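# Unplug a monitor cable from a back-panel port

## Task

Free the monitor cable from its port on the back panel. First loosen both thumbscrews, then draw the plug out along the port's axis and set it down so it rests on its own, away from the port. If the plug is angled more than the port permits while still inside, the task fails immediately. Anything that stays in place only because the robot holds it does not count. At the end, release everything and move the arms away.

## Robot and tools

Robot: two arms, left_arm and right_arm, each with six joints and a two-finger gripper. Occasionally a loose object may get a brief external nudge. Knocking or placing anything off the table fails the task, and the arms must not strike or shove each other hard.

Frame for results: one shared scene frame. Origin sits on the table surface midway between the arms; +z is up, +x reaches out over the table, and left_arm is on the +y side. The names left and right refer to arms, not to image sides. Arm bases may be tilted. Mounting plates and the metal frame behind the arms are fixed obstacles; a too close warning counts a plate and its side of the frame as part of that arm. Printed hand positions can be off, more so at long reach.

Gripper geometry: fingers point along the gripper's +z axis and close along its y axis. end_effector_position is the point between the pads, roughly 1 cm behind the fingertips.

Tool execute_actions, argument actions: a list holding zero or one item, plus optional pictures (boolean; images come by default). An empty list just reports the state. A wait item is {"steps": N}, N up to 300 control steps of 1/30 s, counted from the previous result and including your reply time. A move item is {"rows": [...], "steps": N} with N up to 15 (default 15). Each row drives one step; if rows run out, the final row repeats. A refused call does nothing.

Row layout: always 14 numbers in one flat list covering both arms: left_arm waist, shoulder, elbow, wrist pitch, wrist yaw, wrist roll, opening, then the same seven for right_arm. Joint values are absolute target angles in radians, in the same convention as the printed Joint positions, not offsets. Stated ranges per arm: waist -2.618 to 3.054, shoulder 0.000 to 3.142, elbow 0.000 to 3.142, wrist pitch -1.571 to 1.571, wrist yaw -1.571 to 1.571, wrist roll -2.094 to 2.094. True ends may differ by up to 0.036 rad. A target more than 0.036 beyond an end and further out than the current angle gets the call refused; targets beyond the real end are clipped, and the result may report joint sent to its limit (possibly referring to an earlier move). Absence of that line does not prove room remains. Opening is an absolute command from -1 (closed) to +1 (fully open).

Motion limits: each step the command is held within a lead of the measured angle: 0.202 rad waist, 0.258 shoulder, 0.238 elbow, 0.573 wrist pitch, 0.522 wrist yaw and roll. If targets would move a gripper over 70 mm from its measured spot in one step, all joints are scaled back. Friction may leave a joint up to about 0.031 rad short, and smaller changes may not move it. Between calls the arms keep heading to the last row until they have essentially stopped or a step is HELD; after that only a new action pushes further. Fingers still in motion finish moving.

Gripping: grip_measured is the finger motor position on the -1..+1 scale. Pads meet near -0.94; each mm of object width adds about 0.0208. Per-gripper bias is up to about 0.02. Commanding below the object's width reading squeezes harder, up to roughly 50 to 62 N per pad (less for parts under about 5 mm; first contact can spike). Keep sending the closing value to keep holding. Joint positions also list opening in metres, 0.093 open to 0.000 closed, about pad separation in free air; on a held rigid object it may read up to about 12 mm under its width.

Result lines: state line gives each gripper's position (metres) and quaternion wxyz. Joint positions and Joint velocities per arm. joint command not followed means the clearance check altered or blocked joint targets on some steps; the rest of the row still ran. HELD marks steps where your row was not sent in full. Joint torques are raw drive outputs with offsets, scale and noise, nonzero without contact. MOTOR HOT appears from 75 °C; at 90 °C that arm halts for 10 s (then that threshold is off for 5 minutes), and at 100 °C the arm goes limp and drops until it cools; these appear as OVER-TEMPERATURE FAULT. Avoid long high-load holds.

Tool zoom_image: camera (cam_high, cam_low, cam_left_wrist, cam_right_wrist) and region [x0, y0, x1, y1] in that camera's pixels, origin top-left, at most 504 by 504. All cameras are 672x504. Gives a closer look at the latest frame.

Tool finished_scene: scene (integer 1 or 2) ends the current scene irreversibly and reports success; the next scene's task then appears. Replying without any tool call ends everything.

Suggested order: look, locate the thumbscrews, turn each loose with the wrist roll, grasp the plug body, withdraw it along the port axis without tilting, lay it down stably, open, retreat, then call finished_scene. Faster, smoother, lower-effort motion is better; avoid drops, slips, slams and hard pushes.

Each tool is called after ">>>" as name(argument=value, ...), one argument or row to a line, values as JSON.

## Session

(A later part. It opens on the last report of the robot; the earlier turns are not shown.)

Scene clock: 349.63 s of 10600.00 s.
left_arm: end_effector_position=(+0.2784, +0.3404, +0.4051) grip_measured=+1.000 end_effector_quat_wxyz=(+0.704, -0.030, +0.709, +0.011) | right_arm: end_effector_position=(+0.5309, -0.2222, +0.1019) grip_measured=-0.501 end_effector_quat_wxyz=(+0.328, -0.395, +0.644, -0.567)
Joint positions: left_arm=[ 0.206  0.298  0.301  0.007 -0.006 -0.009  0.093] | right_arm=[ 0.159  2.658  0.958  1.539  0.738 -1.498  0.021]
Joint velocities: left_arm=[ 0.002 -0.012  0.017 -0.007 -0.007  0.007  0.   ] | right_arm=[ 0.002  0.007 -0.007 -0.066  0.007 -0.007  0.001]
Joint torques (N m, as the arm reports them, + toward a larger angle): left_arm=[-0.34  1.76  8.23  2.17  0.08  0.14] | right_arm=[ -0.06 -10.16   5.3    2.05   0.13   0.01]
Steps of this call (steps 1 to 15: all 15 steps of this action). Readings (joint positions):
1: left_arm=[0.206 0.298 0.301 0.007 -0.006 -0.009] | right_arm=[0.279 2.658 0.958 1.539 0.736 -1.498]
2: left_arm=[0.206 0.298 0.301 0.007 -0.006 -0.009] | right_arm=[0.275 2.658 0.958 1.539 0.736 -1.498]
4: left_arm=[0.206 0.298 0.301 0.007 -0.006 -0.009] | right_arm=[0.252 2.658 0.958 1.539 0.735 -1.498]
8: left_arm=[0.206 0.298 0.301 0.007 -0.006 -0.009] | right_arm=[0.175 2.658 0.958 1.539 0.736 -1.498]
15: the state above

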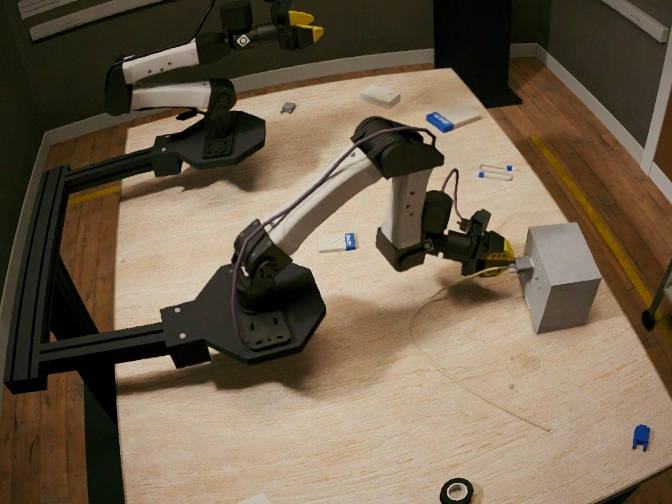

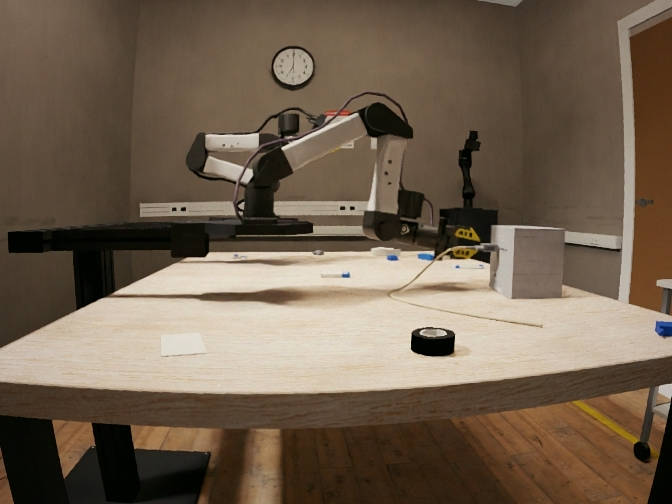

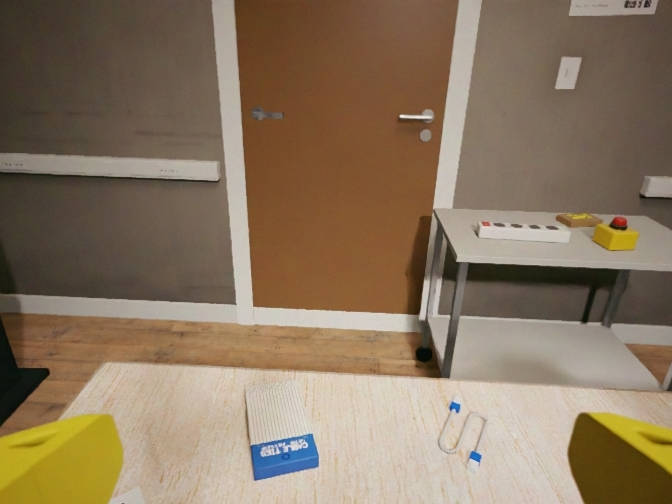

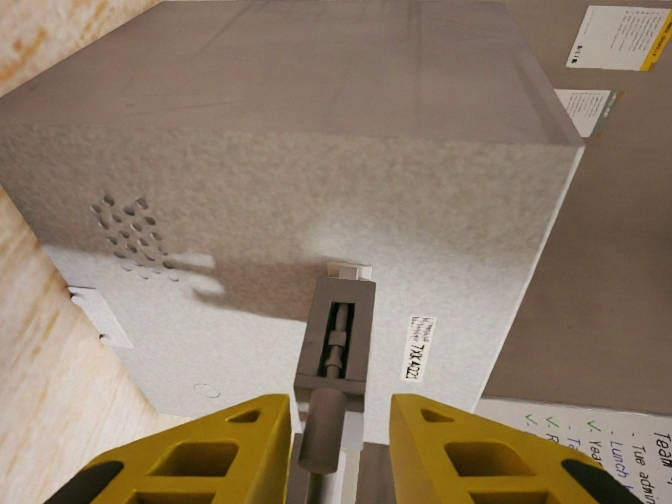

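>>> execute_actions(
  actions=[
    {"rows":[[0.2,0.3,0.3,0,0,0,1,0.16,2.678,0.97,1.55,0.74,-1.5,-0.55]],"steps":10},
  ],
  pictures=false,
)

>>> execute_actions(
  actions=[
    {"rows":[[0.2,0.3,0.3,0,0,0,1,0.16,2.668,0.97,1.55,0.74,-0.7,-0.66]]},
  ],
)

>>> execute_actions(
  actions=[
    {"rows":[[0.2,0.3,0.3,0,0,0,1,0.16,2.668,0.97,1.55,0.74,-0.77,-1],[0.2,0.3,0.3,0,0,0,1,0.16,2.668,0.97,1.55,0.74,-0.77,-1],[0.2,0.3,0.3,0,0,0,1,0.16,2.668,0.97,1.55,0.74,-1.85,-1]]},
  ],
)

Scene clock: 353.37 s of 10600.00 s.
left_arm: end_effector_position=(+0.2784, +0.3404, +0.4051) grip_measured=+1.000 end_effector_quat_wxyz=(+0.704, -0.030, +0.709, +0.011) | right_arm: end_effector_position=(+0.5309, -0.2222, +0.1020) grip_measured=-0.549 end_effector_quat_wxyz=(+0.328, -0.394, +0.644, -0.567)
Joint positions: left_arm=[ 0.206  0.298  0.301  0.007 -0.006 -0.009  0.093] | right_arm=[ 0.159  2.658  0.958  1.54   0.738 -1.498  0.019]
Joint velocities: left_arm=[-0.002 -0.017  0.002 -0.037 -0.022 -0.022  0.   ] | right_arm=[-0.007 -0.002  0.012 -0.081 -0.007 -0.051 -0.   ]
Joint torques (N m, as the arm reports them, + toward a larger angle): left_arm=[-0.31  1.81  8.39  2.17  0.06  0.12] | right_arm=[ 0.05 -8.85  4.78  2.08  0.19 -0.04]
Steps of this call (steps 1 to 15: the robot went on to your last target; steps 16 to 90: nothing new was sent; then 0.40 s passed at rest; steps 91 to 100: all 10 steps of this action). Readings (joint positions):
91: left_arm=[0.206 0.298 0.301 0.007 -0.006 -0.009] | right_arm=[0.159 2.658 0.958 1.539 0.738 -1.498]
92: left_arm=[0.206 0.298 0.301 0.007 -0.006 -0.009] | right_arm=[0.159 2.658 0.958 1.539 0.738 -1.498]
94: left_arm=[0.206 0.298 0.301 0.007 -0.006 -0.009] | right_arm=[0.159 2.658 0.958 1.540 0.738 -1.498]
98: left_arm=[0.206 0.298 0.301 0.007 -0.006 -0.009] | right_arm=[0.159 2.658 0.958 1.540 0.738 -1.498]
100: the state above

Scene clock: 353.87 s of 10600.00 s.
left_arm: end_effector_position=(+0.2784, +0.3404, +0.4051) grip_measured=+1.000 end_effector_quat_wxyz=(+0.704, -0.030, +0.709, +0.011) | right_arm: end_effector_position=(+0.5309, -0.2222, +0.1019) grip_measured=-0.659 end_effector_quat_wxyz=(+0.514, -0.129, +0.744, -0.406)
Joint positions: left_arm=[ 0.206  0.298  0.301  0.007 -0.006 -0.009  0.093] | right_arm=[ 0.159  2.658  0.958  1.539  0.738 -0.743  0.014]
Joint velocities: left_arm=[ 0.002 -0.002 -0.002 -0.037  0.051  0.022  0.   ] | right_arm=[-0.007  0.012  0.002  0.066  0.022  0.154 -0.001]
Joint torques (N m, as the arm reports them, + toward a larger angle): left_arm=[-0.28  1.74  8.18  2.17  0.03  0.11] | right_arm=[-0.11 -9.46  4.87  2.13  0.24  0.19]
Steps of this call (steps 1 to 15: all 15 steps of this action). Readings (joint positions):
1: left_arm=[0.206 0.298 0.301 0.007 -0.006 -0.009] | right_arm=[0.159 2.658 0.958 1.539 0.738 -1.414]
2: left_arm=[0.206 0.298 0.301 0.007 -0.006 -0.009] | right_arm=[0.159 2.658 0.958 1.538 0.738 -1.314]
4: left_arm=[0.206 0.298 0.301 0.007 -0.006 -0.009] | right_arm=[0.159 2.658 0.958 1.539 0.738 -1.116]
8: left_arm=[0.206 0.298 0.301 0.007 -0.006 -0.009] | right_arm=[0.159 2.658 0.958 1.539 0.738 -0.874]
15: the state above

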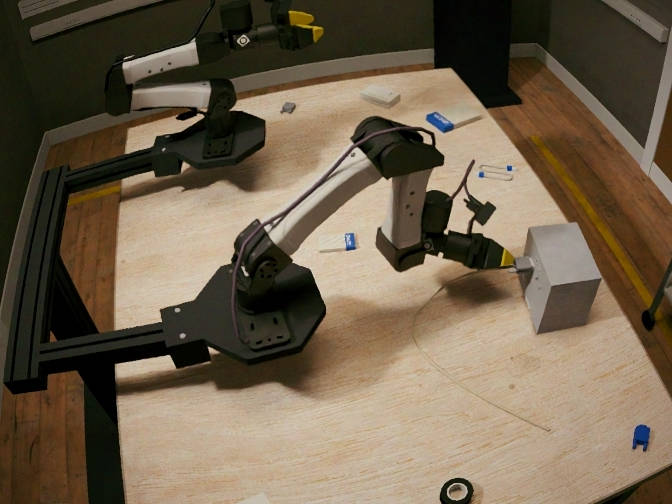

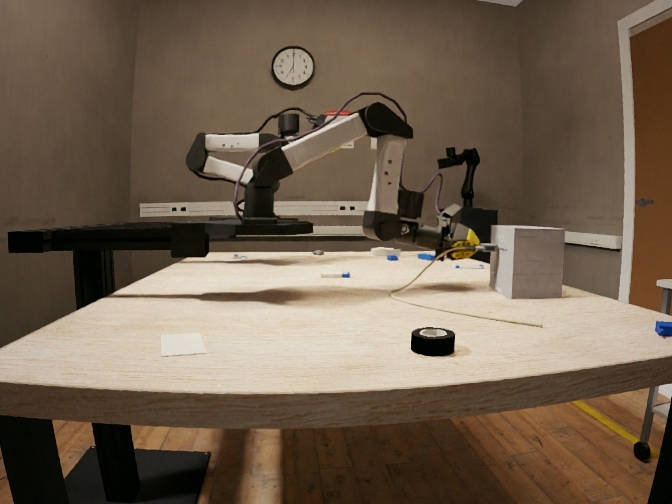

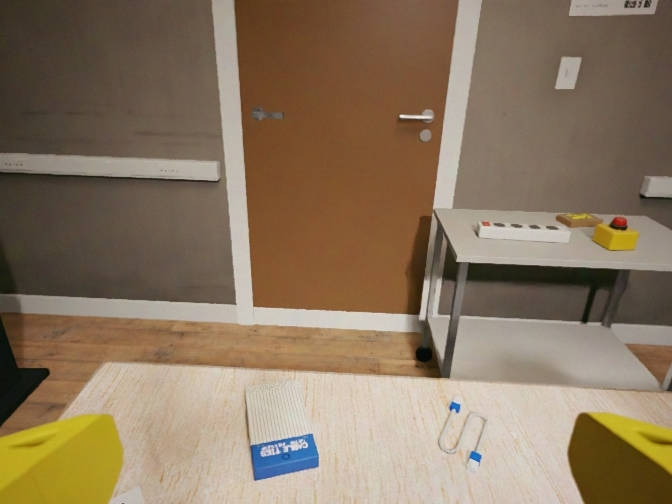

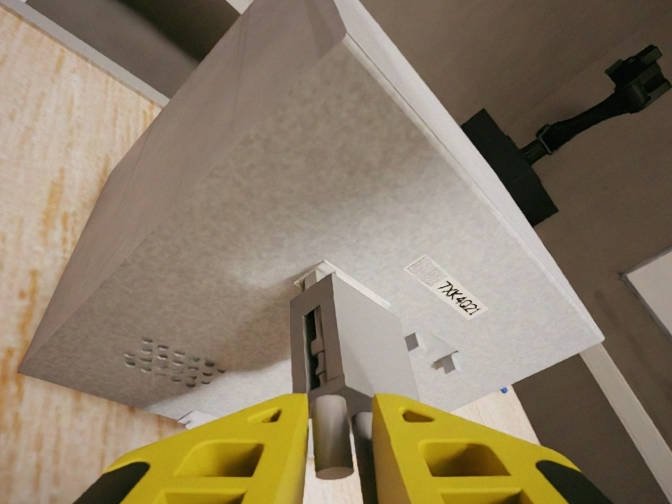

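Scene clock: 354.37 s of 10600.00 s.
left_arm: end_effector_position=(+0.2784, +0.3404, +0.4051) grip_measured=+1.000 end_effector_quat_wxyz=(+0.704, -0.030, +0.709, +0.011) | right_arm: end_effector_position=(+0.5309, -0.2205, +0.1000) grip_measured=-0.978 end_effector_quat_wxyz=(+0.267, -0.465, +0.596, -0.597)
Joint positions: left_arm=[ 0.206  0.298  0.301  0.007 -0.006 -0.009  0.093] | right_arm=[ 0.161  2.663  0.958  1.542  0.729 -1.714  0.   ]
Joint velocities: left_arm=[ 0.012  0.012 -0.007  0.051  0.037  0.022  0.   ] | right_arm=[-0.012 -0.017  0.007  0.007 -0.051 -0.652  0.   ]
Joint torques (N m, as the arm reports them, + toward a larger angle): left_arm=[-0.35  1.77  8.07  2.16  0.06  0.11] | right_arm=[ 0.   -9.71  5.01  2.07  0.33 -0.45]
Steps of this call (steps 1 to 15: all 15 steps of this action). Readings (joint positions):
1: left_arm=[0.206 0.298 0.301 0.007 -0.006 -0.009] | right_arm=[0.159 2.658 0.958 1.539 0.735 -0.745]
2: left_arm=[0.206 0.298 0.301 0.007 -0.006 -0.009] | right_arm=[0.160 2.658 0.958 1.535 0.730 -0.750]
4: left_arm=[0.206 0.298 0.301 0.007 -0.006 -0.009] | right_arm=[0.160 2.659 0.958 1.536 0.731 -0.936]
8: left_arm=[0.206 0.298 0.301 0.007 -0.006 -0.009] | right_arm=[0.160 2.660 0.958 1.537 0.730 -1.331]
15: the state above

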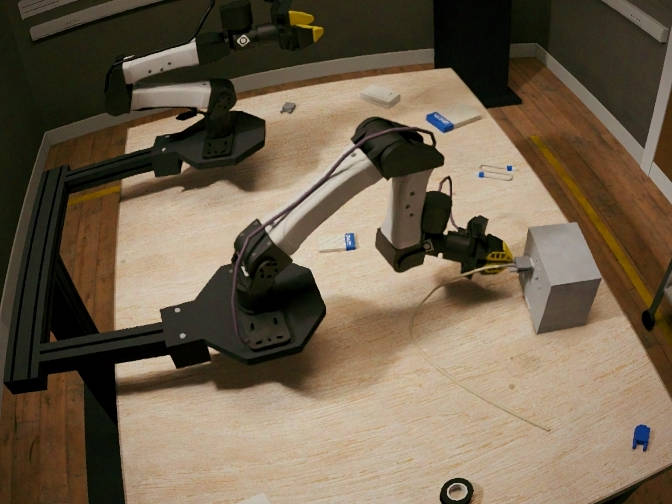

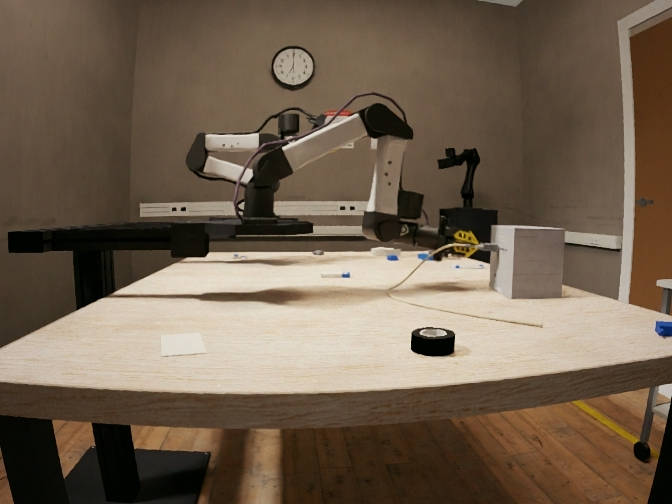

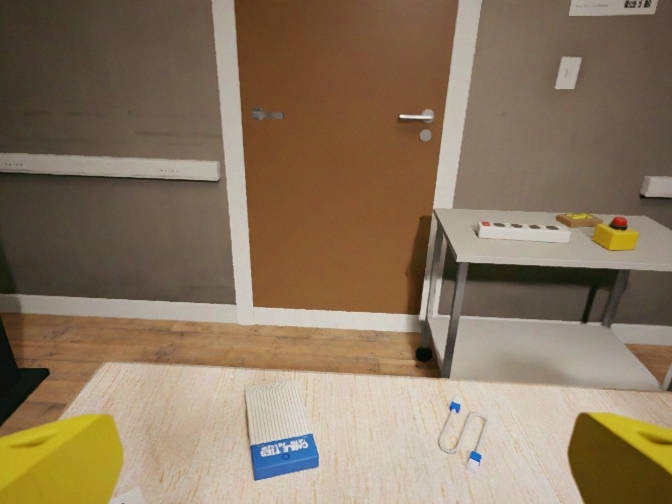

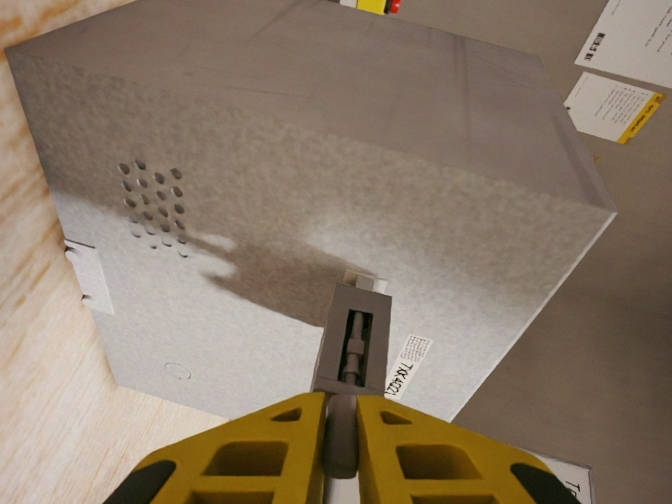

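>>> execute_actions(
  actions=[
    {"rows":[[0.2,0.3,0.3,0,0,0,1,0.16,2.668,0.97,1.55,0.74,-1.83,-0.66],[0.2,0.3,0.3,0,0,0,1,0.16,2.668,0.97,1.55,0.74,-1.83,-0.66],[0.2,0.3,0.3,0,0,0,1,0.16,2.668,0.97,1.55,0.74,-0.55,-0.66]]},
  ],
  pictures=false,
)

>>> execute_actions(
  actions=[
    {"rows":[[0.2,0.3,0.3,0,0,0,1,0.16,2.668,0.97,1.55,0.74,-0.72,-1],[0.2,0.3,0.3,0,0,0,1,0.16,2.668,0.97,1.55,0.74,-0.72,-1],[0.2,0.3,0.3,0,0,0,1,0.16,2.668,0.97,1.55,0.74,-2,-1]]},
  ],
  pictures=false,
)

>>> execute_actions(
  actions=[
    {"rows":[[0.2,0.3,0.3,0,0,0,1,0.16,2.668,0.97,1.55,0.74,-1.83,-0.66],[0.2,0.3,0.3,0,0,0,1,0.16,2.668,0.97,1.55,0.74,-1.83,-0.66],[0.2,0.3,0.3,0,0,0,1,0.16,2.668,0.97,1.55,0.74,-0.55,-0.66]]},
  ],
  pictures=false,
)

>>> execute_actions(
  actions=[
    {"rows":[[0.2,0.3,0.3,0,0,0,1,0.16,2.668,0.97,1.55,0.74,-0.72,-1],[0.2,0.3,0.3,0,0,0,1,0.16,2.668,0.97,1.55,0.74,-0.72,-1],[0.2,0.3,0.3,0,0,0,1,0.16,2.668,0.97,1.55,0.74,-2,-1]]},
  ],
  pictures=false,
)

>>> execute_actions(
  actions=[
    {"rows":[[0.2,0.3,0.3,0,0,0,1,0.16,2.668,0.97,1.55,0.74,-1.83,-0.66],[0.2,0.3,0.3,0,0,0,1,0.16,2.668,0.97,1.55,0.74,-1.83,-0.66],[0.2,0.3,0.3,0,0,0,1,0.16,2.668,0.97,1.55,0.74,-0.55,-0.66]]},
  ],
  pictures=false,
)

>>> execute_actions(
  actions=[
    {"rows":[[0.2,0.3,0.3,0,0,0,1,0.16,2.668,0.97,1.55,0.74,-0.72,-1],[0.2,0.3,0.3,0,0,0,1,0.16,2.668,0.97,1.55,0.74,-0.72,-1],[0.2,0.3,0.3,0,0,0,1,0.16,2.668,0.97,1.55,0.74,-2,-1]]},
  ],
  pictures=false,
)

>>> execute_actions(
  actions=[
    {"rows":[[0.2,0.3,0.3,0,0,0,1,0.16,2.668,0.97,1.55,0.74,-1.83,-0.66],[0.2,0.3,0.3,0,0,0,1,0.16,2.668,0.97,1.55,0.74,-1.83,-0.66],[0.2,0.3,0.3,0,0,0,1,0.16,2.668,0.97,1.55,0.74,-0.55,-0.66]]},
  ],
  pictures=false,
)

>>> execute_actions(
  actions=[
    {"rows":[[0.2,0.3,0.3,0,0,0,1,0.16,2.668,0.97,1.55,0.74,-0.72,-1],[0.2,0.3,0.3,0,0,0,1,0.16,2.668,0.97,1.55,0.74,-0.72,-1],[0.2,0.3,0.3,0,0,0,1,0.16,2.668,0.97,1.55,0.74,-2,-1]]},
  ],
  pictures=false,
)

>>> execute_actions(
  actions=[
    {"rows":[[0.2,0.3,0.3,0,0,0,1,0.16,2.668,0.97,1.55,0.74,-1.83,-0.66],[0.2,0.3,0.3,0,0,0,1,0.16,2.668,0.97,1.55,0.74,-1.83,-0.66],[0.2,0.3,0.3,0,0,0,1,0.16,2.668,0.97,1.55,0.74,-0.55,-0.66]]},
  ],
  pictures=false,
)

>>> execute_actions(
  actions=[
    {"rows":[[0.2,0.3,0.3,0,0,0,1,0.16,2.668,0.97,1.55,0.74,-0.72,-1],[0.2,0.3,0.3,0,0,0,1,0.16,2.668,0.97,1.55,0.74,-0.72,-1],[0.2,0.3,0.3,0,0,0,1,0.16,2.668,0.97,1.55,0.74,-2,-1]]},
  ],
  pictures=false,
)

>>> execute_actions(
  actions=[
    {"rows":[[0.2,0.3,0.3,0,0,0,1,0.16,2.668,0.97,1.55,0.74,-1.83,-0.66],[0.2,0.3,0.3,0,0,0,1,0.16,2.668,0.97,1.55,0.74,-1.83,-0.66],[0.2,0.3,0.3,0,0,0,1,0.16,2.668,0.97,1.55,0.74,-0.55,-0.66]]},
  ],
  pictures=false,
)

>>> execute_actions(
  actions=[
    {"rows":[[0.2,0.3,0.3,0,0,0,1,0.16,2.668,0.97,1.55,0.74,-0.72,-1],[0.2,0.3,0.3,0,0,0,1,0.16,2.668,0.97,1.55,0.74,-0.72,-1],[0.2,0.3,0.3,0,0,0,1,0.16,2.668,0.97,1.55,0.74,-2,-1]]},
  ],
  pictures=false,
)

>>> execute_actions(
  actions=[
    {"rows":[[0.2,0.3,0.3,0,0,0,1,0.16,2.668,0.97,1.55,0.74,-1.83,-0.66],[0.2,0.3,0.3,0,0,0,1,0.16,2.668,0.97,1.55,0.74,-1.83,-0.66],[0.2,0.3,0.3,0,0,0,1,0.16,2.668,0.97,1.55,0.74,-0.55,-0.66]]},
  ],
  pictures=false,
)

>>> execute_actions(
  actions=[
    {"rows":[[0.2,0.3,0.3,0,0,0,1,0.16,2.668,0.97,1.55,0.74,-0.72,-1],[0.2,0.3,0.3,0,0,0,1,0.16,2.668,0.97,1.55,0.74,-0.72,-1],[0.2,0.3,0.3,0,0,0,1,0.16,2.668,0.97,1.55,0.74,-2,-1]]},
  ],
  pictures=false,
)

>>> execute_actions(
  actions=[
    {"rows":[[0.2,0.3,0.3,0,0,0,1,0.16,2.668,0.97,1.55,0.74,-1.83,-0.66],[0.2,0.3,0.3,0,0,0,1,0.16,2.668,0.97,1.55,0.74,-1.83,-0.66],[0.2,0.3,0.3,0,0,0,1,0.16,2.668,0.97,1.55,0.74,-0.55,-0.66]]},
  ],
  pictures=false,
)

>>> execute_actions(
  actions=[
    {"rows":[[0.2,0.3,0.3,0,0,0,1,0.16,2.668,0.97,1.55,0.74,-0.72,-1],[0.2,0.3,0.3,0,0,0,1,0.16,2.668,0.97,1.55,0.74,-0.72,-1],[0.2,0.3,0.3,0,0,0,1,0.16,2.668,0.97,1.55,0.74,-2,-1]]},
  ],
  pictures=false,
)

>>> execute_actions(
  actions=[
    {"rows":[[0.2,0.3,0.3,0,0,0,1,0.16,2.668,0.97,1.55,0.74,-1.83,-0.66],[0.2,0.3,0.3,0,0,0,1,0.16,2.668,0.97,1.55,0.74,-1.83,-0.66],[0.2,0.3,0.3,0,0,0,1,0.16,2.668,0.97,1.55,0.74,-0.55,-0.66]]},
  ],
  pictures=false,
)

>>> execute_actions(
  actions=[
    {"rows":[[0.2,0.3,0.3,0,0,0,1,0.16,2.668,0.97,1.55,0.74,-0.72,-1],[0.2,0.3,0.3,0,0,0,1,0.16,2.668,0.97,1.55,0.74,-0.72,-1],[0.2,0.3,0.3,0,0,0,1,0.16,2.668,0.97,1.55,0.74,-2,-1]]},
  ],
  pictures=false,
)

>>> execute_actions(
  actions=[
    {"rows":[[0.2,0.3,0.3,0,0,0,1,0.16,2.668,0.97,1.55,0.74,-1.83,-0.66],[0.2,0.3,0.3,0,0,0,1,0.16,2.668,0.97,1.55,0.74,-1.83,-0.66],[0.2,0.3,0.3,0,0,0,1,0.16,2.668,0.97,1.55,0.74,-0.55,-0.66]]},
  ],
  pictures=false,
)

>>> execute_actions(
  actions=[
    {"rows":[[0.2,0.3,0.3,0,0,0,1,0.16,2.668,0.97,1.55,0.74,-0.72,-1],[0.2,0.3,0.3,0,0,0,1,0.16,2.668,0.97,1.55,0.74,-0.72,-1],[0.2,0.3,0.3,0,0,0,1,0.16,2.668,0.97,1.55,0.74,-2,-1]]},
  ],
  pictures=false,
)

>>> execute_actions(
  actions=[
    {"rows":[[0.2,0.3,0.3,0,0,0,1,0.16,2.668,0.97,1.55,0.74,-1.83,-0.66]],"steps":4},
  ],
)

Scene clock: 381.47 s of 10600.00 s.
left_arm: end_effector_position=(+0.2784, +0.3404, +0.4051) grip_measured=+1.000 end_effector_quat_wxyz=(+0.704, -0.030, +0.709, +0.011) | right_arm: end_effector_position=(+0.5308, -0.2204, +0.1001) grip_measured=-0.662 end_effector_quat_wxyz=(+0.522, -0.119, +0.746, -0.395)
Joint positions: left_arm=[ 0.206  0.298  0.301  0.007 -0.006 -0.009  0.093] | right_arm=[ 0.161  2.664  0.959  1.543  0.731 -0.707  0.013]
Joint velocities: left_arm=[-0.007 -0.007 -0.012 -0.022  0.007  0.037  0.   ] | right_arm=[-0.022 -0.007  0.007  0.066  0.037  0.945  0.   ]
Joint torques (N m, as the arm reports them, + toward a larger angle): left_arm=[-0.34  1.8   8.15  2.15  0.07  0.13] | right_arm=[-0.21 -9.71  4.58  2.08  0.27  0.13]
Steps of this call (steps 1 to 30: the robot went on to your last target; steps 31 to 90: nothing new was sent; then 23.60 s passed at rest; steps 91 to 105: all 15 steps of this action). Readings (joint positions):
91: left_arm=[0.206 0.298 0.301 0.007 -0.006 -0.009] | right_arm=[0.161 2.664 0.958 1.542 0.728 -1.789]
92: left_arm=[0.206 0.298 0.301 0.007 -0.006 -0.009] | right_arm=[0.161 2.664 0.959 1.538 0.728 -1.796]
94: left_arm=[0.206 0.298 0.301 0.007 -0.006 -0.009] | right_arm=[0.161 2.664 0.959 1.537 0.728 -1.612]
98: left_arm=[0.206 0.298 0.301 0.007 -0.006 -0.009] | right_arm=[0.161 2.664 0.959 1.539 0.729 -1.213]
105: the state above

Scene clock: 381.97 s of 10600.00 s.
left_arm: end_effector_position=(+0.2784, +0.3404, +0.4051) grip_measured=+1.000 end_effector_quat_wxyz=(+0.704, -0.030, +0.709, +0.011) | right_arm: end_effector_position=(+0.5308, -0.2196, +0.1002) grip_measured=-0.979 end_effector_quat_wxyz=(+0.240, -0.492, +0.573, -0.610)
Joint positions: left_arm=[ 0.206  0.298  0.301  0.007 -0.006 -0.009  0.093] | right_arm=[ 0.163  2.665  0.959  1.547  0.731 -1.809  0.   ]
Joint velocities: left_arm=[-0.007 -0.002 -0.017  0.007  0.037 -0.051  0.   ] | right_arm=[-0.012  0.027  0.002  0.051 -0.037 -1.106  0.   ]
Joint torques (N m, as the arm reports them, + toward a larger angle): left_arm=[-0.29  1.84  8.1   2.16  0.06  0.11] | right_arm=[-0.38 -9.89  4.84  2.02  0.26 -0.39]
Steps of this call (steps 1 to 15: all 15 steps of this action). Readings (joint positions):
1: left_arm=[0.206 0.298 0.301 0.007 -0.006 -0.009] | right_arm=[0.161 2.664 0.959 1.544 0.732 -0.704]
2: left_arm=[0.206 0.298 0.301 0.007 -0.006 -0.009] | right_arm=[0.161 2.664 0.959 1.544 0.732 -0.707]
4: left_arm=[0.206 0.298 0.301 0.007 -0.006 -0.009] | right_arm=[0.161 2.664 0.959 1.545 0.731 -0.893]
8: left_arm=[0.206 0.298 0.301 0.007 -0.006 -0.009] | right_arm=[0.162 2.664 0.959 1.549 0.731 -1.291]
15: the state above

Scene clock: 382.47 s of 10600.00 s.
left_arm: end_effector_position=(+0.2784, +0.3404, +0.4051) grip_measured=+1.000 end_effector_quat_wxyz=(+0.704, -0.030, +0.709, +0.011) | right_arm: end_effector_position=(+0.5305, -0.2196, +0.0994) grip_measured=-0.662 end_effector_quat_wxyz=(+0.521, -0.123, +0.746, -0.396)
Joint positions: left_arm=[ 0.206  0.298  0.301  0.007 -0.006 -0.009  0.093] | right_arm=[ 0.163  2.665  0.959  1.543  0.732 -0.714  0.013]
Joint velocities: left_arm=[ 0.017 -0.002 -0.002 -0.007  0.051 -0.022  0.   ] | right_arm=[-0.007 -0.007 -0.002  0.11  -0.037  1.048 -0.   ]
Joint torques (N m, as the arm reports them, + toward a larger angle): left_arm=[-0.27  1.76  8.18  2.15  0.06  0.13] | right_arm=[-0.21 -9.83  4.69  2.1   0.32  0.13]
Steps of this call (steps 1 to 15: all 15 steps of this action). Readings (joint positions):
1: left_arm=[0.206 0.298 0.301 0.007 -0.006 -0.009] | right_arm=[0.163 2.665 0.959 1.546 0.732 -1.816]
2: left_arm=[0.206 0.298 0.301 0.007 -0.006 -0.009] | right_arm=[0.163 2.665 0.959 1.542 0.731 -1.817]
4: left_arm=[0.206 0.298 0.301 0.007 -0.006 -0.009] | right_arm=[0.163 2.665 0.959 1.540 0.731 -1.632]
8: left_arm=[0.206 0.298 0.301 0.007 -0.006 -0.009] | right_arm=[0.163 2.665 0.959 1.542 0.731 -1.233]
15: the state above

Scene clock: 382.97 s of 10600.00 s.
left_arm: end_effector_position=(+0.2784, +0.3404, +0.4051) grip_measured=+1.000 end_effector_quat_wxyz=(+0.704, -0.030, +0.709, +0.011) | right_arm: end_effector_position=(+0.5305, -0.2197, +0.1010) grip_measured=-0.979 end_effector_quat_wxyz=(+0.239, -0.491, +0.572, -0.612)
Joint positions: left_arm=[ 0.206  0.298  0.301  0.007 -0.006 -0.009  0.093] | right_arm=[ 0.164  2.665  0.959  1.551  0.735 -1.814  0.   ]
Joint velocities: left_arm=[-0.017 -0.007 -0.017 -0.022  0.007 -0.037  0.   ] | right_arm=[-0.042 -0.002  0.017 -0.022  0.007 -1.121  0.   ]
Joint torques (N m, as the arm reports them, + toward a larger angle): left_arm=[-0.4   1.69  8.07  2.18  0.05  0.14] | right_arm=[ -0.57 -10.04   4.63   2.02   0.13  -0.39]
Steps of this call (steps 1 to 15: all 15 steps of this action). Readings (joint positions):
1: left_arm=[0.206 0.298 0.301 0.007 -0.006 -0.009] | right_arm=[0.163 2.665 0.959 1.545 0.734 -0.709]
2: left_arm=[0.206 0.298 0.301 0.007 -0.006 -0.009] | right_arm=[0.163 2.665 0.959 1.545 0.734 -0.711]
4: left_arm=[0.206 0.298 0.301 0.007 -0.006 -0.009] | right_arm=[0.163 2.665 0.959 1.547 0.734 -0.897]
8: left_arm=[0.206 0.298 0.301 0.007 -0.006 -0.009] | right_arm=[0.163 2.665 0.959 1.552 0.735 -1.296]
15: the state above

Scene clock: 383.47 s of 10600.00 s.
left_arm: end_effector_position=(+0.2784, +0.3404, +0.4051) grip_measured=+1.000 end_effector_quat_wxyz=(+0.704, -0.030, +0.709, +0.011) | right_arm: end_effector_position=(+0.5303, -0.2194, +0.0995) grip_measured=-0.662 end_effector_quat_wxyz=(+0.520, -0.123, +0.746, -0.397)
Joint positions: left_arm=[ 0.206  0.298  0.301  0.007 -0.006 -0.009  0.093] | right_arm=[ 0.164  2.665  0.959  1.543  0.734 -0.715  0.013]
Joint velocities: left_arm=[ 0.007 -0.002 -0.002 -0.022  0.007 -0.037  0.   ] | right_arm=[-0.002 -0.012  0.007  0.022 -0.125  1.062  0.   ]
Joint torques (N m, as the arm reports them, + toward a larger angle): left_arm=[-0.42  1.81  8.26  2.18  0.04  0.12] | right_arm=[-0.66 -9.65  4.52  2.08  0.22  0.03]
Steps of this call (steps 1 to 15: all 15 steps of this action). Readings (joint positions):
1: left_arm=[0.206 0.298 0.301 0.007 -0.006 -0.009] | right_arm=[0.164 2.665 0.959 1.549 0.736 -1.820]
2: left_arm=[0.206 0.298 0.301 0.007 -0.006 -0.009] | right_arm=[0.164 2.665 0.959 1.543 0.735 -1.820]
4: left_arm=[0.206 0.298 0.301 0.007 -0.006 -0.009] | right_arm=[0.164 2.665 0.959 1.542 0.734 -1.636]
8: left_arm=[0.206 0.298 0.301 0.007 -0.006 -0.009] | right_arm=[0.164 2.665 0.959 1.542 0.734 -1.237]
15: the state above

Scene clock: 383.97 s of 10600.00 s.
left_arm: end_effector_position=(+0.2784, +0.3404, +0.4051) grip_measured=+1.000 end_effector_quat_wxyz=(+0.704, -0.030, +0.709, +0.011) | right_arm: end_effector_position=(+0.5304, -0.2197, +0.1011) grip_measured=-0.979 end_effector_quat_wxyz=(+0.238, -0.491, +0.572, -0.612)
Joint positions: left_arm=[ 0.206  0.298  0.301  0.007 -0.006 -0.009  0.093] | right_arm=[ 0.164  2.665  0.959  1.551  0.737 -1.815  0.   ]
Joint velocities: left_arm=[ 0.007 -0.002 -0.012  0.022 -0.007  0.051  0.   ] | right_arm=[-0.022  0.002 -0.007 -0.022  0.007 -1.004  0.   ]
Joint torques (N m, as the arm reports them, + toward a larger angle): left_arm=[-0.23  1.73  8.11  2.14  0.09  0.13] | right_arm=[-0.52 -9.97  4.6   2.05  0.2  -0.3 ]
Steps of this call (steps 1 to 15: all 15 steps of this action). Readings (joint positions):
1: left_arm=[0.206 0.298 0.301 0.007 -0.006 -0.009] | right_arm=[0.164 2.665 0.959 1.545 0.735 -0.710]
2: left_arm=[0.206 0.298 0.301 0.007 -0.006 -0.009] | right_arm=[0.164 2.665 0.959 1.545 0.735 -0.712]
4: left_arm=[0.206 0.298 0.301 0.007 -0.006 -0.009] | right_arm=[0.164 2.665 0.959 1.547 0.735 -0.897]
8: left_arm=[0.206 0.298 0.301 0.007 -0.006 -0.009] | right_arm=[0.164 2.665 0.959 1.553 0.737 -1.296]
15: the state above

Scene clock: 384.47 s of 10600.00 s.
left_arm: end_effector_position=(+0.2784, +0.3404, +0.4051) grip_measured=+1.000 end_effector_quat_wxyz=(+0.704, -0.030, +0.709, +0.011) | right_arm: end_effector_position=(+0.5303, -0.2195, +0.0995) grip_measured=-0.662 end_effector_quat_wxyz=(+0.520, -0.122, +0.746, -0.397)
Joint positions: left_arm=[ 0.206  0.298  0.301  0.007 -0.006 -0.009  0.093] | right_arm=[ 0.164  2.665  0.959  1.543  0.735 -0.715  0.013]
Joint velocities: left_arm=[ 0.002  0.002  0.022 -0.007  0.007 -0.081  0.   ] | right_arm=[-0.012  0.017  0.007 -0.066 -0.022  1.033 -0.   ]
Joint torques (N m, as the arm reports them, + toward a larger angle): left_arm=[-0.29  1.83  8.14  2.18  0.07  0.12] | right_arm=[-0.73 -9.54  4.9   2.09  0.3   0.02]
Steps of this call (steps 1 to 15: all 15 steps of this action). Readings (joint positions):
1: left_arm=[0.206 0.298 0.301 0.007 -0.006 -0.009] | right_arm=[0.164 2.665 0.959 1.549 0.737 -1.821]
2: left_arm=[0.206 0.298 0.301 0.007 -0.006 -0.009] | right_arm=[0.164 2.665 0.959 1.543 0.736 -1.821]
4: left_arm=[0.206 0.298 0.301 0.007 -0.006 -0.009] | right_arm=[0.164 2.665 0.959 1.542 0.735 -1.637]
8: left_arm=[0.206 0.298 0.301 0.007 -0.006 -0.009] | right_arm=[0.164 2.665 0.959 1.542 0.735 -1.238]
15: the state above

Scene clock: 384.97 s of 10600.00 s.
left_arm: end_effector_position=(+0.2784, +0.3404, +0.4051) grip_measured=+1.000 end_effector_quat_wxyz=(+0.704, -0.030, +0.709, +0.011) | right_arm: end_effector_position=(+0.5303, -0.2200, +0.1012) grip_measured=-0.979 end_effector_quat_wxyz=(+0.237, -0.491, +0.572, -0.613)
Joint positions: left_arm=[ 0.206  0.298  0.301  0.007 -0.006 -0.009  0.093] | right_arm=[ 0.164  2.665  0.959  1.552  0.739 -1.817  0.   ]
Joint velocities: left_arm=[-0.007  0.002 -0.007 -0.051 -0.022 -0.007  0.   ] | right_arm=[-0.007 -0.017  0.017 -0.007  0.007 -1.121  0.   ]
Joint torques (N m, as the arm reports them, + toward a larger angle): left_arm=[-0.24  1.72  8.1   2.16  0.08  0.16] | right_arm=[-0.52 -9.93  4.54  2.06  0.22 -0.23]
Steps of this call (steps 1 to 15: all 15 steps of this action). Readings (joint positions):
1: left_arm=[0.206 0.298 0.301 0.007 -0.006 -0.009] | right_arm=[0.164 2.665 0.959 1.545 0.736 -0.710]
2: left_arm=[0.206 0.298 0.301 0.007 -0.006 -0.009] | right_arm=[0.164 2.665 0.959 1.545 0.736 -0.712]
4: left_arm=[0.206 0.298 0.301 0.007 -0.006 -0.009] | right_arm=[0.164 2.665 0.959 1.546 0.736 -0.898]
8: left_arm=[0.206 0.298 0.301 0.007 -0.006 -0.009] | right_arm=[0.164 2.665 0.959 1.553 0.737 -1.296]
15: the state above

Scene clock: 385.47 s of 10600.00 s.
left_arm: end_effector_position=(+0.2784, +0.3404, +0.4051) grip_measured=+1.000 end_effector_quat_wxyz=(+0.704, -0.030, +0.709, +0.011) | right_arm: end_effector_position=(+0.5301, -0.2198, +0.0996) grip_measured=-0.662 end_effector_quat_wxyz=(+0.520, -0.122, +0.746, -0.398)
Joint positions: left_arm=[ 0.206  0.298  0.301  0.007 -0.006 -0.009  0.093] | right_arm=[ 0.164  2.665  0.959  1.544  0.737 -0.716  0.013]
Joint velocities: left_arm=[ 0.007  0.002  0.007 -0.066 -0.037  0.007  0.   ] | right_arm=[-0.012  0.002 -0.007  0.022  0.007  0.989 -0.001]
Joint torques (N m, as the arm reports them, + toward a larger angle): left_arm=[-0.2   1.77  8.22  2.15  0.07  0.14] | right_arm=[-0.63 -9.99  4.83  2.05  0.19  0.09]
Steps of this call (steps 1 to 15: all 15 steps of this action). Readings (joint positions):
1: left_arm=[0.206 0.298 0.301 0.007 -0.006 -0.009] | right_arm=[0.164 2.665 0.959 1.550 0.739 -1.823]
2: left_arm=[0.206 0.298 0.301 0.007 -0.006 -0.009] | right_arm=[0.164 2.665 0.959 1.543 0.737 -1.823]
4: left_arm=[0.206 0.298 0.301 0.007 -0.006 -0.009] | right_arm=[0.164 2.665 0.959 1.542 0.737 -1.639]
8: left_arm=[0.206 0.298 0.301 0.007 -0.006 -0.009] | right_arm=[0.164 2.665 0.959 1.542 0.737 -1.240]
15: the state above

Scene clock: 385.97 s of 10600.00 s.
left_arm: end_effector_position=(+0.2784, +0.3404, +0.4051) grip_measured=+1.000 end_effector_quat_wxyz=(+0.704, -0.030, +0.709, +0.011) | right_arm: end_effector_position=(+0.5303, -0.2201, +0.1013) grip_measured=-0.979 end_effector_quat_wxyz=(+0.237, -0.491, +0.572, -0.613)
Joint positions: left_arm=[ 0.206  0.298  0.301  0.007 -0.006 -0.009  0.093] | right_arm=[ 0.164  2.665  0.959  1.552  0.739 -1.816  0.   ]
Joint velocities: left_arm=[-0.002  0.017 -0.002 -0.037  0.007 -0.007  0.   ] | right_arm=[-0.012 -0.007 -0.002  0.037  0.022 -1.092  0.   ]
Joint torques (N m, as the arm reports them, + toward a larger angle): left_arm=[-0.31  1.8   8.25  2.12  0.07  0.11] | right_arm=[ -0.54 -10.14   4.56   1.96   0.26  -0.27]
Steps of this call (steps 1 to 15: all 15 steps of this action). Readings (joint positions):
1: left_arm=[0.206 0.298 0.301 0.007 -0.006 -0.009] | right_arm=[0.164 2.665 0.959 1.545 0.737 -0.710]
2: left_arm=[0.206 0.298 0.301 0.007 -0.006 -0.009] | right_arm=[0.164 2.665 0.959 1.545 0.737 -0.712]
4: left_arm=[0.206 0.298 0.301 0.007 -0.006 -0.009] | right_arm=[0.164 2.665 0.959 1.546 0.737 -0.898]
8: left_arm=[0.206 0.298 0.301 0.007 -0.006 -0.009] | right_arm=[0.164 2.665 0.959 1.553 0.739 -1.296]
15: the state above

Scene clock: 386.47 s of 10600.00 s.
left_arm: end_effector_position=(+0.2784, +0.3404, +0.4051) grip_measured=+1.000 end_effector_quat_wxyz=(+0.704, -0.030, +0.709, +0.011) | right_arm: end_effector_position=(+0.5301, -0.2199, +0.0997) grip_measured=-0.662 end_effector_quat_wxyz=(+0.520, -0.121, +0.746, -0.398)
Joint positions: left_arm=[ 0.206  0.298  0.301  0.007 -0.006 -0.009  0.093] | right_arm=[ 0.164  2.665  0.959  1.544  0.738 -0.716  0.013]
Joint velocities: left_arm=[-0.012 -0.017 -0.007 -0.037  0.037 -0.051  0.   ] | right_arm=[-0.002  0.017 -0.007  0.066 -0.022  1.15  -0.   ]
Joint torques (N m, as the arm reports them, + toward a larger angle): left_arm=[-0.24  1.78  8.13  2.17  0.05  0.15] | right_arm=[-0.7  -9.94  4.52  2.06  0.19  0.06]
Steps of this call (steps 1 to 15: all 15 steps of this action). Readings (joint positions):
1: left_arm=[0.206 0.298 0.301 0.007 -0.006 -0.009] | right_arm=[0.164 2.665 0.959 1.550 0.740 -1.822]
2: left_arm=[0.206 0.298 0.301 0.007 -0.006 -0.009] | right_arm=[0.164 2.665 0.959 1.544 0.738 -1.822]
4: left_arm=[0.206 0.298 0.301 0.007 -0.006 -0.009] | right_arm=[0.164 2.665 0.959 1.542 0.738 -1.638]
8: left_arm=[0.206 0.298 0.301 0.007 -0.006 -0.009] | right_arm=[0.164 2.665 0.959 1.543 0.738 -1.239]
15: the state above

Scene clock: 386.97 s of 10600.00 s.
left_arm: end_effector_position=(+0.2784, +0.3404, +0.4051) grip_measured=+1.000 end_effector_quat_wxyz=(+0.704, -0.030, +0.709, +0.011) | right_arm: end_effector_position=(+0.5301, -0.2203, +0.1014) grip_measured=-0.979 end_effector_quat_wxyz=(+0.237, -0.490, +0.573, -0.613)
Joint positions: left_arm=[ 0.206  0.298  0.301  0.007 -0.006 -0.009  0.093] | right_arm=[ 0.164  2.665  0.959  1.553  0.741 -1.816  0.   ]
Joint velocities: left_arm=[-0.012 -0.002  0.012  0.022 -0.051 -0.022  0.   ] | right_arm=[-0.007 -0.007 -0.002 -0.066  0.007 -1.092  0.   ]
Joint torques (N m, as the arm reports them, + toward a larger angle): left_arm=[-0.21  1.82  8.18  2.14  0.07  0.15] | right_arm=[-0.35 -9.84  4.58  1.95  0.18 -0.33]
Steps of this call (steps 1 to 15: all 15 steps of this action). Readings (joint positions):
1: left_arm=[0.206 0.298 0.301 0.007 -0.006 -0.009] | right_arm=[0.164 2.665 0.959 1.544 0.739 -0.710]
2: left_arm=[0.206 0.298 0.301 0.007 -0.006 -0.009] | right_arm=[0.164 2.665 0.959 1.544 0.738 -0.712]
4: left_arm=[0.206 0.298 0.301 0.007 -0.006 -0.009] | right_arm=[0.164 2.665 0.959 1.545 0.738 -0.898]
8: left_arm=[0.206 0.298 0.301 0.007 -0.006 -0.009] | right_arm=[0.164 2.665 0.959 1.553 0.740 -1.297]
15: the state above

Scene clock: 387.47 s of 10600.00 s.
left_arm: end_effector_position=(+0.2784, +0.3404, +0.4051) grip_measured=+1.000 end_effector_quat_wxyz=(+0.704, -0.030, +0.709, +0.011) | right_arm: end_effector_position=(+0.5300, -0.2201, +0.0996) grip_measured=-0.662 end_effector_quat_wxyz=(+0.519, -0.121, +0.746, -0.399)
Joint positions: left_arm=[ 0.206  0.298  0.301  0.007 -0.006 -0.009  0.093] | right_arm=[ 0.164  2.665  0.959  1.543  0.739 -0.716  0.013]
Joint velocities: left_arm=[-0.022 -0.012 -0.002 -0.022 -0.022  0.007  0.   ] | right_arm=[-0.007 -0.007  0.007  0.022 -0.022  1.048 -0.   ]
Joint torques (N m, as the arm reports them, + toward a larger angle): left_arm=[-0.25  1.83  8.06  2.15  0.07  0.14] | right_arm=[-0.61 -9.61  4.58  2.08  0.14  0.15]
Steps of this call (steps 1 to 15: all 15 steps of this action). Readings (joint positions):
1: left_arm=[0.206 0.298 0.301 0.007 -0.006 -0.009] | right_arm=[0.164 2.665 0.959 1.551 0.741 -1.822]
2: left_arm=[0.206 0.298 0.301 0.007 -0.006 -0.009] | right_arm=[0.164 2.665 0.959 1.544 0.739 -1.822]
4: left_arm=[0.206 0.298 0.301 0.007 -0.006 -0.009] | right_arm=[0.164 2.665 0.959 1.542 0.739 -1.638]
8: left_arm=[0.206 0.298 0.301 0.007 -0.006 -0.009] | right_arm=[0.164 2.665 0.959 1.542 0.739 -1.239]
15: the state above

Scene clock: 387.97 s of 10600.00 s.
left_arm: end_effector_position=(+0.2784, +0.3404, +0.4051) grip_measured=+1.000 end_effector_quat_wxyz=(+0.704, -0.030, +0.709, +0.011) | right_arm: end_effector_position=(+0.5300, -0.2205, +0.1015) grip_measured=-0.979 end_effector_quat_wxyz=(+0.236, -0.489, +0.573, -0.613)
Joint positions: left_arm=[ 0.206  0.298  0.301  0.007 -0.006 -0.009  0.093] | right_arm=[ 0.164  2.665  0.959  1.553  0.742 -1.816  0.   ]
Joint velocities: left_arm=[ 0.002 -0.007  0.007  0.007  0.007 -0.007  0.   ] | right_arm=[ 0.022 -0.007 -0.007 -0.11  -0.022 -1.033  0.   ]
Joint torques (N m, as the arm reports them, + toward a larger angle): left_arm=[-0.39  1.8   8.21  2.17  0.06  0.13] | right_arm=[-0.56 -9.88  4.78  2.    0.13 -0.28]
Steps of this call (steps 1 to 15: all 15 steps of this action). Readings (joint positions):
1: left_arm=[0.206 0.298 0.301 0.007 -0.006 -0.009] | right_arm=[0.164 2.665 0.959 1.544 0.740 -0.710]
2: left_arm=[0.206 0.298 0.301 0.007 -0.006 -0.009] | right_arm=[0.164 2.665 0.959 1.544 0.739 -0.712]
4: left_arm=[0.206 0.298 0.301 0.007 -0.006 -0.009] | right_arm=[0.164 2.665 0.959 1.545 0.739 -0.898]
8: left_arm=[0.206 0.298 0.301 0.007 -0.006 -0.009] | right_arm=[0.164 2.665 0.959 1.553 0.742 -1.296]
15: the state above

Scene clock: 388.47 s of 10600.00 s.
left_arm: end_effector_position=(+0.2784, +0.3404, +0.4051) grip_measured=+1.000 end_effector_quat_wxyz=(+0.704, -0.030, +0.709, +0.011) | right_arm: end_effector_position=(+0.5298, -0.2201, +0.0994) grip_measured=-0.662 end_effector_quat_wxyz=(+0.519, -0.121, +0.746, -0.399)
Joint positions: left_arm=[ 0.206  0.298  0.301  0.007 -0.006 -0.009  0.093] | right_arm=[ 0.165  2.665  0.959  1.542  0.74  -0.716  0.013]
Joint velocities: left_arm=[ 0.007  0.007  0.002  0.007  0.007 -0.037  0.   ] | right_arm=[ 0.017  0.002 -0.017 -0.022 -0.022  1.062  0.   ]
Joint torques (N m, as the arm reports them, + toward a larger angle): left_arm=[-0.28  1.73  8.21  2.14  0.08  0.15] | right_arm=[ -0.53 -10.01   4.64   2.1    0.16   0.07]
Steps of this call (steps 1 to 15: all 15 steps of this action). Readings (joint positions):
1: left_arm=[0.206 0.298 0.301 0.007 -0.006 -0.009] | right_arm=[0.165 2.665 0.959 1.551 0.742 -1.822]
2: left_arm=[0.206 0.298 0.301 0.007 -0.006 -0.009] | right_arm=[0.165 2.665 0.959 1.543 0.741 -1.822]
4: left_arm=[0.206 0.298 0.301 0.007 -0.006 -0.009] | right_arm=[0.165 2.665 0.959 1.541 0.740 -1.638]
8: left_arm=[0.206 0.298 0.301 0.007 -0.006 -0.009] | right_arm=[0.165 2.665 0.959 1.542 0.740 -1.239]
15: the state above

Scene clock: 388.97 s of 10600.00 s.
left_arm: end_effector_position=(+0.2784, +0.3404, +0.4051) grip_measured=+1.000 end_effector_quat_wxyz=(+0.704, -0.030, +0.709, +0.011) | right_arm: end_effector_position=(+0.5299, -0.2206, +0.1016) grip_measured=-0.979 end_effector_quat_wxyz=(+0.236, -0.489, +0.573, -0.614)
Joint positions: left_arm=[ 0.206  0.298  0.301  0.007 -0.006 -0.009  0.093] | right_arm=[ 0.165  2.665  0.959  1.553  0.744 -1.816  0.   ]
Joint velocities: left_arm=[-0.002 -0.002  0.017 -0.007  0.007  0.007  0.   ] | right_arm=[ 0.002  0.007  0.007  0.051  0.022 -1.106  0.   ]
Joint torques (N m, as the arm reports them, + toward a larger angle): left_arm=[-0.31  1.82  8.17  2.18  0.03  0.12] | right_arm=[-0.67 -9.89  4.63  1.94  0.16 -0.43]
Steps of this call (steps 1 to 15: all 15 steps of this action). Readings (joint positions):
1: left_arm=[0.206 0.298 0.301 0.007 -0.006 -0.009] | right_arm=[0.165 2.665 0.959 1.543 0.741 -0.710]
2: left_arm=[0.206 0.298 0.301 0.007 -0.006 -0.009] | right_arm=[0.165 2.665 0.959 1.543 0.740 -0.712]
4: left_arm=[0.206 0.298 0.301 0.007 -0.006 -0.009] | right_arm=[0.165 2.665 0.959 1.544 0.740 -0.898]
8: left_arm=[0.206 0.298 0.301 0.007 -0.006 -0.009] | right_arm=[0.165 2.665 0.959 1.553 0.743 -1.296]
15: the state above

Scene clock: 389.47 s of 10600.00 s.
left_arm: end_effector_position=(+0.2784, +0.3404, +0.4051) grip_measured=+1.000 end_effector_quat_wxyz=(+0.704, -0.030, +0.709, +0.011) | right_arm: end_effector_position=(+0.5297, -0.2205, +0.0994) grip_measured=-0.662 end_effector_quat_wxyz=(+0.518, -0.120, +0.746, -0.399)
Joint positions: left_arm=[ 0.206  0.298  0.301  0.007 -0.006 -0.009  0.093] | right_arm=[ 0.164  2.665  0.959  1.542  0.742 -0.715  0.013]
Joint velocities: left_arm=[ 0.002 -0.002 -0.007 -0.066  0.037  0.037  0.   ] | right_arm=[-0.012  0.017  0.002  0.051  0.022  1.062 -0.001]
Joint torques (N m, as the arm reports them, + toward a larger angle): left_arm=[-0.31  1.76  8.13  2.16  0.08  0.12] | right_arm=[-0.28 -9.87  4.65  2.05  0.18  0.1 ]
Steps of this call (steps 1 to 15: all 15 steps of this action). Readings (joint positions):
1: left_arm=[0.206 0.298 0.301 0.007 -0.006 -0.009] | right_arm=[0.165 2.665 0.959 1.551 0.744 -1.822]
2: left_arm=[0.206 0.298 0.301 0.007 -0.006 -0.009] | right_arm=[0.165 2.665 0.959 1.543 0.742 -1.822]
4: left_arm=[0.206 0.298 0.301 0.007 -0.006 -0.009] | right_arm=[0.164 2.665 0.959 1.541 0.742 -1.637]
8: left_arm=[0.206 0.298 0.301 0.007 -0.006 -0.009] | right_arm=[0.164 2.665 0.959 1.542 0.742 -1.239]
15: the state above

Scene clock: 389.97 s of 10600.00 s.
left_arm: end_effector_position=(+0.2784, +0.3404, +0.4051) grip_measured=+1.000 end_effector_quat_wxyz=(+0.704, -0.030, +0.709, +0.011) | right_arm: end_effector_position=(+0.5298, -0.2210, +0.1016) grip_measured=-0.979 end_effector_quat_wxyz=(+0.236, -0.488, +0.574, -0.614)
Joint positions: left_arm=[ 0.206  0.298  0.301  0.007 -0.006 -0.009  0.093] | right_arm=[ 0.164  2.665  0.959  1.553  0.745 -1.815  0.   ]
Joint velocities: left_arm=[-0.007  0.007 -0.002  0.007  0.022 -0.066  0.   ] | right_arm=[ 0.002  0.017  0.002  0.022  0.022 -1.077  0.   ]
Joint torques (N m, as the arm reports them, + toward a larger angle): left_arm=[-0.3   1.78  8.18  2.16  0.04  0.11] | right_arm=[-0.57 -9.9   4.63  1.98  0.12 -0.31]
Steps of this call (steps 1 to 15: all 15 steps of this action). Readings (joint positions):
1: left_arm=[0.206 0.298 0.301 0.007 -0.006 -0.009] | right_arm=[0.164 2.665 0.959 1.543 0.742 -0.710]
2: left_arm=[0.206 0.298 0.301 0.007 -0.006 -0.009] | right_arm=[0.164 2.665 0.959 1.543 0.742 -0.712]
4: left_arm=[0.206 0.298 0.301 0.007 -0.006 -0.009] | right_arm=[0.164 2.665 0.959 1.544 0.742 -0.897]
8: left_arm=[0.206 0.298 0.301 0.007 -0.006 -0.009] | right_arm=[0.164 2.665 0.959 1.553 0.745 -1.296]
15: the state above

Scene clock: 390.47 s of 10600.00 s.
left_arm: end_effector_position=(+0.2784, +0.3404, +0.4051) grip_measured=+1.000 end_effector_quat_wxyz=(+0.704, -0.030, +0.709, +0.011) | right_arm: end_effector_position=(+0.5297, -0.2204, +0.0994) grip_measured=-0.662 end_effector_quat_wxyz=(+0.518, -0.120, +0.746, -0.400)
Joint positions: left_arm=[ 0.206  0.298  0.301  0.007 -0.006 -0.009  0.093] | right_arm=[ 0.165  2.665  0.959  1.542  0.743 -0.715  0.013]
Joint velocities: left_arm=[-0.022 -0.007  0.002  0.022  0.022  0.022  0.   ] | right_arm=[-0.012 -0.012 -0.002 -0.066  0.007  1.092  0.   ]
Joint torques (N m, as the arm reports them, + toward a larger angle): left_arm=[-0.34  1.8   8.13  2.15  0.03  0.11] | right_arm=[-0.21 -9.86  4.79  2.08  0.2   0.07]
Steps of this call (steps 1 to 15: all 15 steps of this action). Readings (joint positions):
1: left_arm=[0.206 0.298 0.301 0.007 -0.006 -0.009] | right_arm=[0.165 2.665 0.959 1.552 0.746 -1.821]
2: left_arm=[0.206 0.298 0.301 0.007 -0.006 -0.009] | right_arm=[0.165 2.665 0.959 1.544 0.744 -1.822]
4: left_arm=[0.206 0.298 0.301 0.007 -0.006 -0.009] | right_arm=[0.165 2.665 0.959 1.541 0.743 -1.637]
8: left_arm=[0.206 0.298 0.301 0.007 -0.006 -0.009] | right_arm=[0.165 2.665 0.959 1.542 0.743 -1.238]
15: the state above

Scene clock: 390.97 s of 10600.00 s.
left_arm: end_effector_position=(+0.2784, +0.3404, +0.4051) grip_measured=+1.000 end_effector_quat_wxyz=(+0.704, -0.030, +0.709, +0.011) | right_arm: end_effector_position=(+0.5298, -0.2209, +0.1017) grip_measured=-0.979 end_effector_quat_wxyz=(+0.236, -0.488, +0.574, -0.614)
Joint positions: left_arm=[ 0.206  0.298  0.301  0.007 -0.006 -0.009  0.093] | right_arm=[ 0.165  2.665  0.959  1.554  0.746 -1.816  0.   ]
Joint velocities: left_arm=[ 0.012 -0.002  0.007 -0.022  0.022  0.007  0.   ] | right_arm=[ 0.002 -0.022 -0.012  0.007  0.022 -1.136  0.   ]
Joint torques (N m, as the arm reports them, + toward a larger angle): left_arm=[-0.24  1.75  8.14  2.13  0.05  0.15] | right_arm=[ -0.57 -10.09   4.58   1.97   0.08  -0.41]
Steps of this call (steps 1 to 15: all 15 steps of this action). Readings (joint positions):
1: left_arm=[0.206 0.298 0.301 0.007 -0.006 -0.009] | right_arm=[0.165 2.665 0.959 1.543 0.743 -0.710]
2: left_arm=[0.206 0.298 0.301 0.007 -0.006 -0.009] | right_arm=[0.165 2.665 0.959 1.543 0.742 -0.712]
4: left_arm=[0.206 0.298 0.301 0.007 -0.006 -0.009] | right_arm=[0.165 2.665 0.959 1.544 0.742 -0.897]
8: left_arm=[0.206 0.298 0.301 0.007 -0.006 -0.009] | right_arm=[0.165 2.665 0.959 1.553 0.746 -1.296]
15: the state above

Scene clock: 391.10 s of 10600.00 s.
left_arm: end_effector_position=(+0.2784, +0.3404, +0.4051) grip_measured=+1.000 end_effector_quat_wxyz=(+0.704, -0.030, +0.709, +0.011) | right_arm: end_effector_position=(+0.5296, -0.2207, +0.1001) grip_measured=-0.664 end_effector_quat_wxyz=(+0.231, -0.493, +0.572, -0.613)
Joint positions: left_arm=[ 0.206  0.298  0.301  0.007 -0.006 -0.009  0.093] | right_arm=[ 0.165  2.665  0.959  1.545  0.744 -1.822  0.013]
Joint velocities: left_arm=[ 0.012 -0.022 -0.002 -0.022 -0.081  0.007  0.   ] | right_arm=[-0.002 -0.002  0.002 -0.022 -0.081 -0.007  0.003]
Joint torques (N m, as the arm reports them, + toward a larger angle): left_arm=[-0.41  1.81  8.18  2.14  0.06  0.12] | right_arm=[ -0.73 -10.19   4.57   2.12   0.2   -0.07]
Steps of this call (steps 1 to 4: all 4 steps of this action). Readings (joint positions):
1: left_arm=[0.206 0.298 0.301 0.007 -0.006 -0.009] | right_arm=[0.165 2.665 0.959 1.552 0.747 -1.822]
2: left_arm=[0.206 0.298 0.301 0.007 -0.006 -0.009] | right_arm=[0.165 2.665 0.959 1.546 0.745 -1.822]
4: the state above

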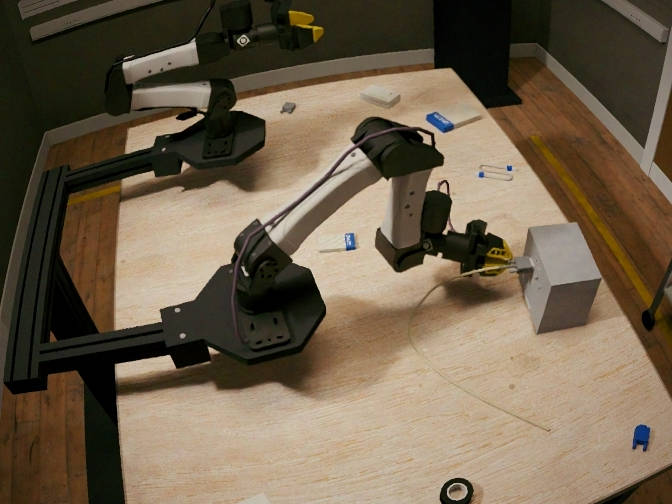

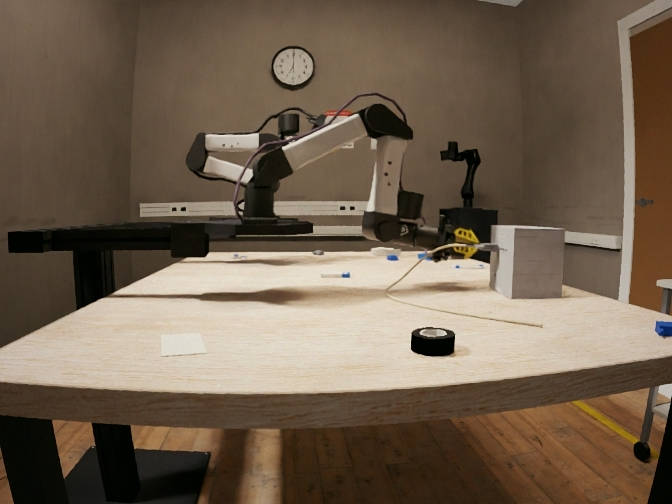

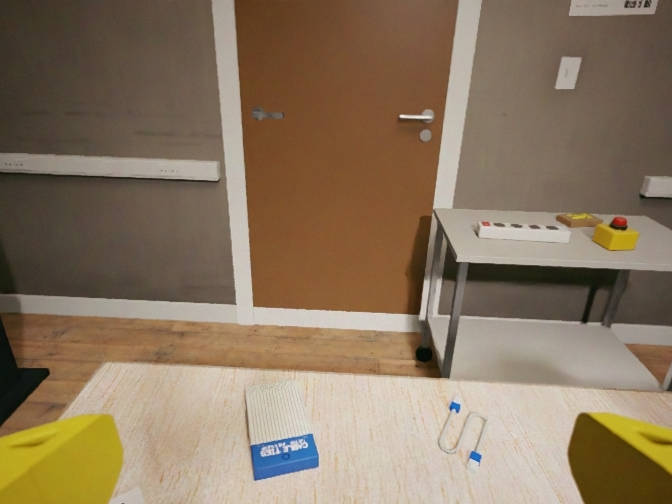

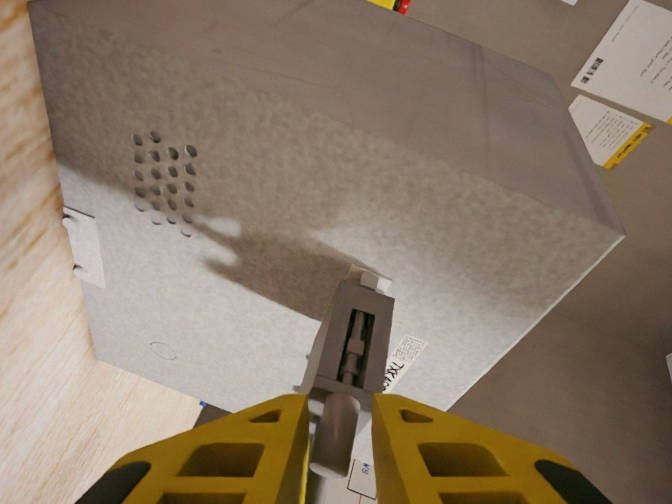

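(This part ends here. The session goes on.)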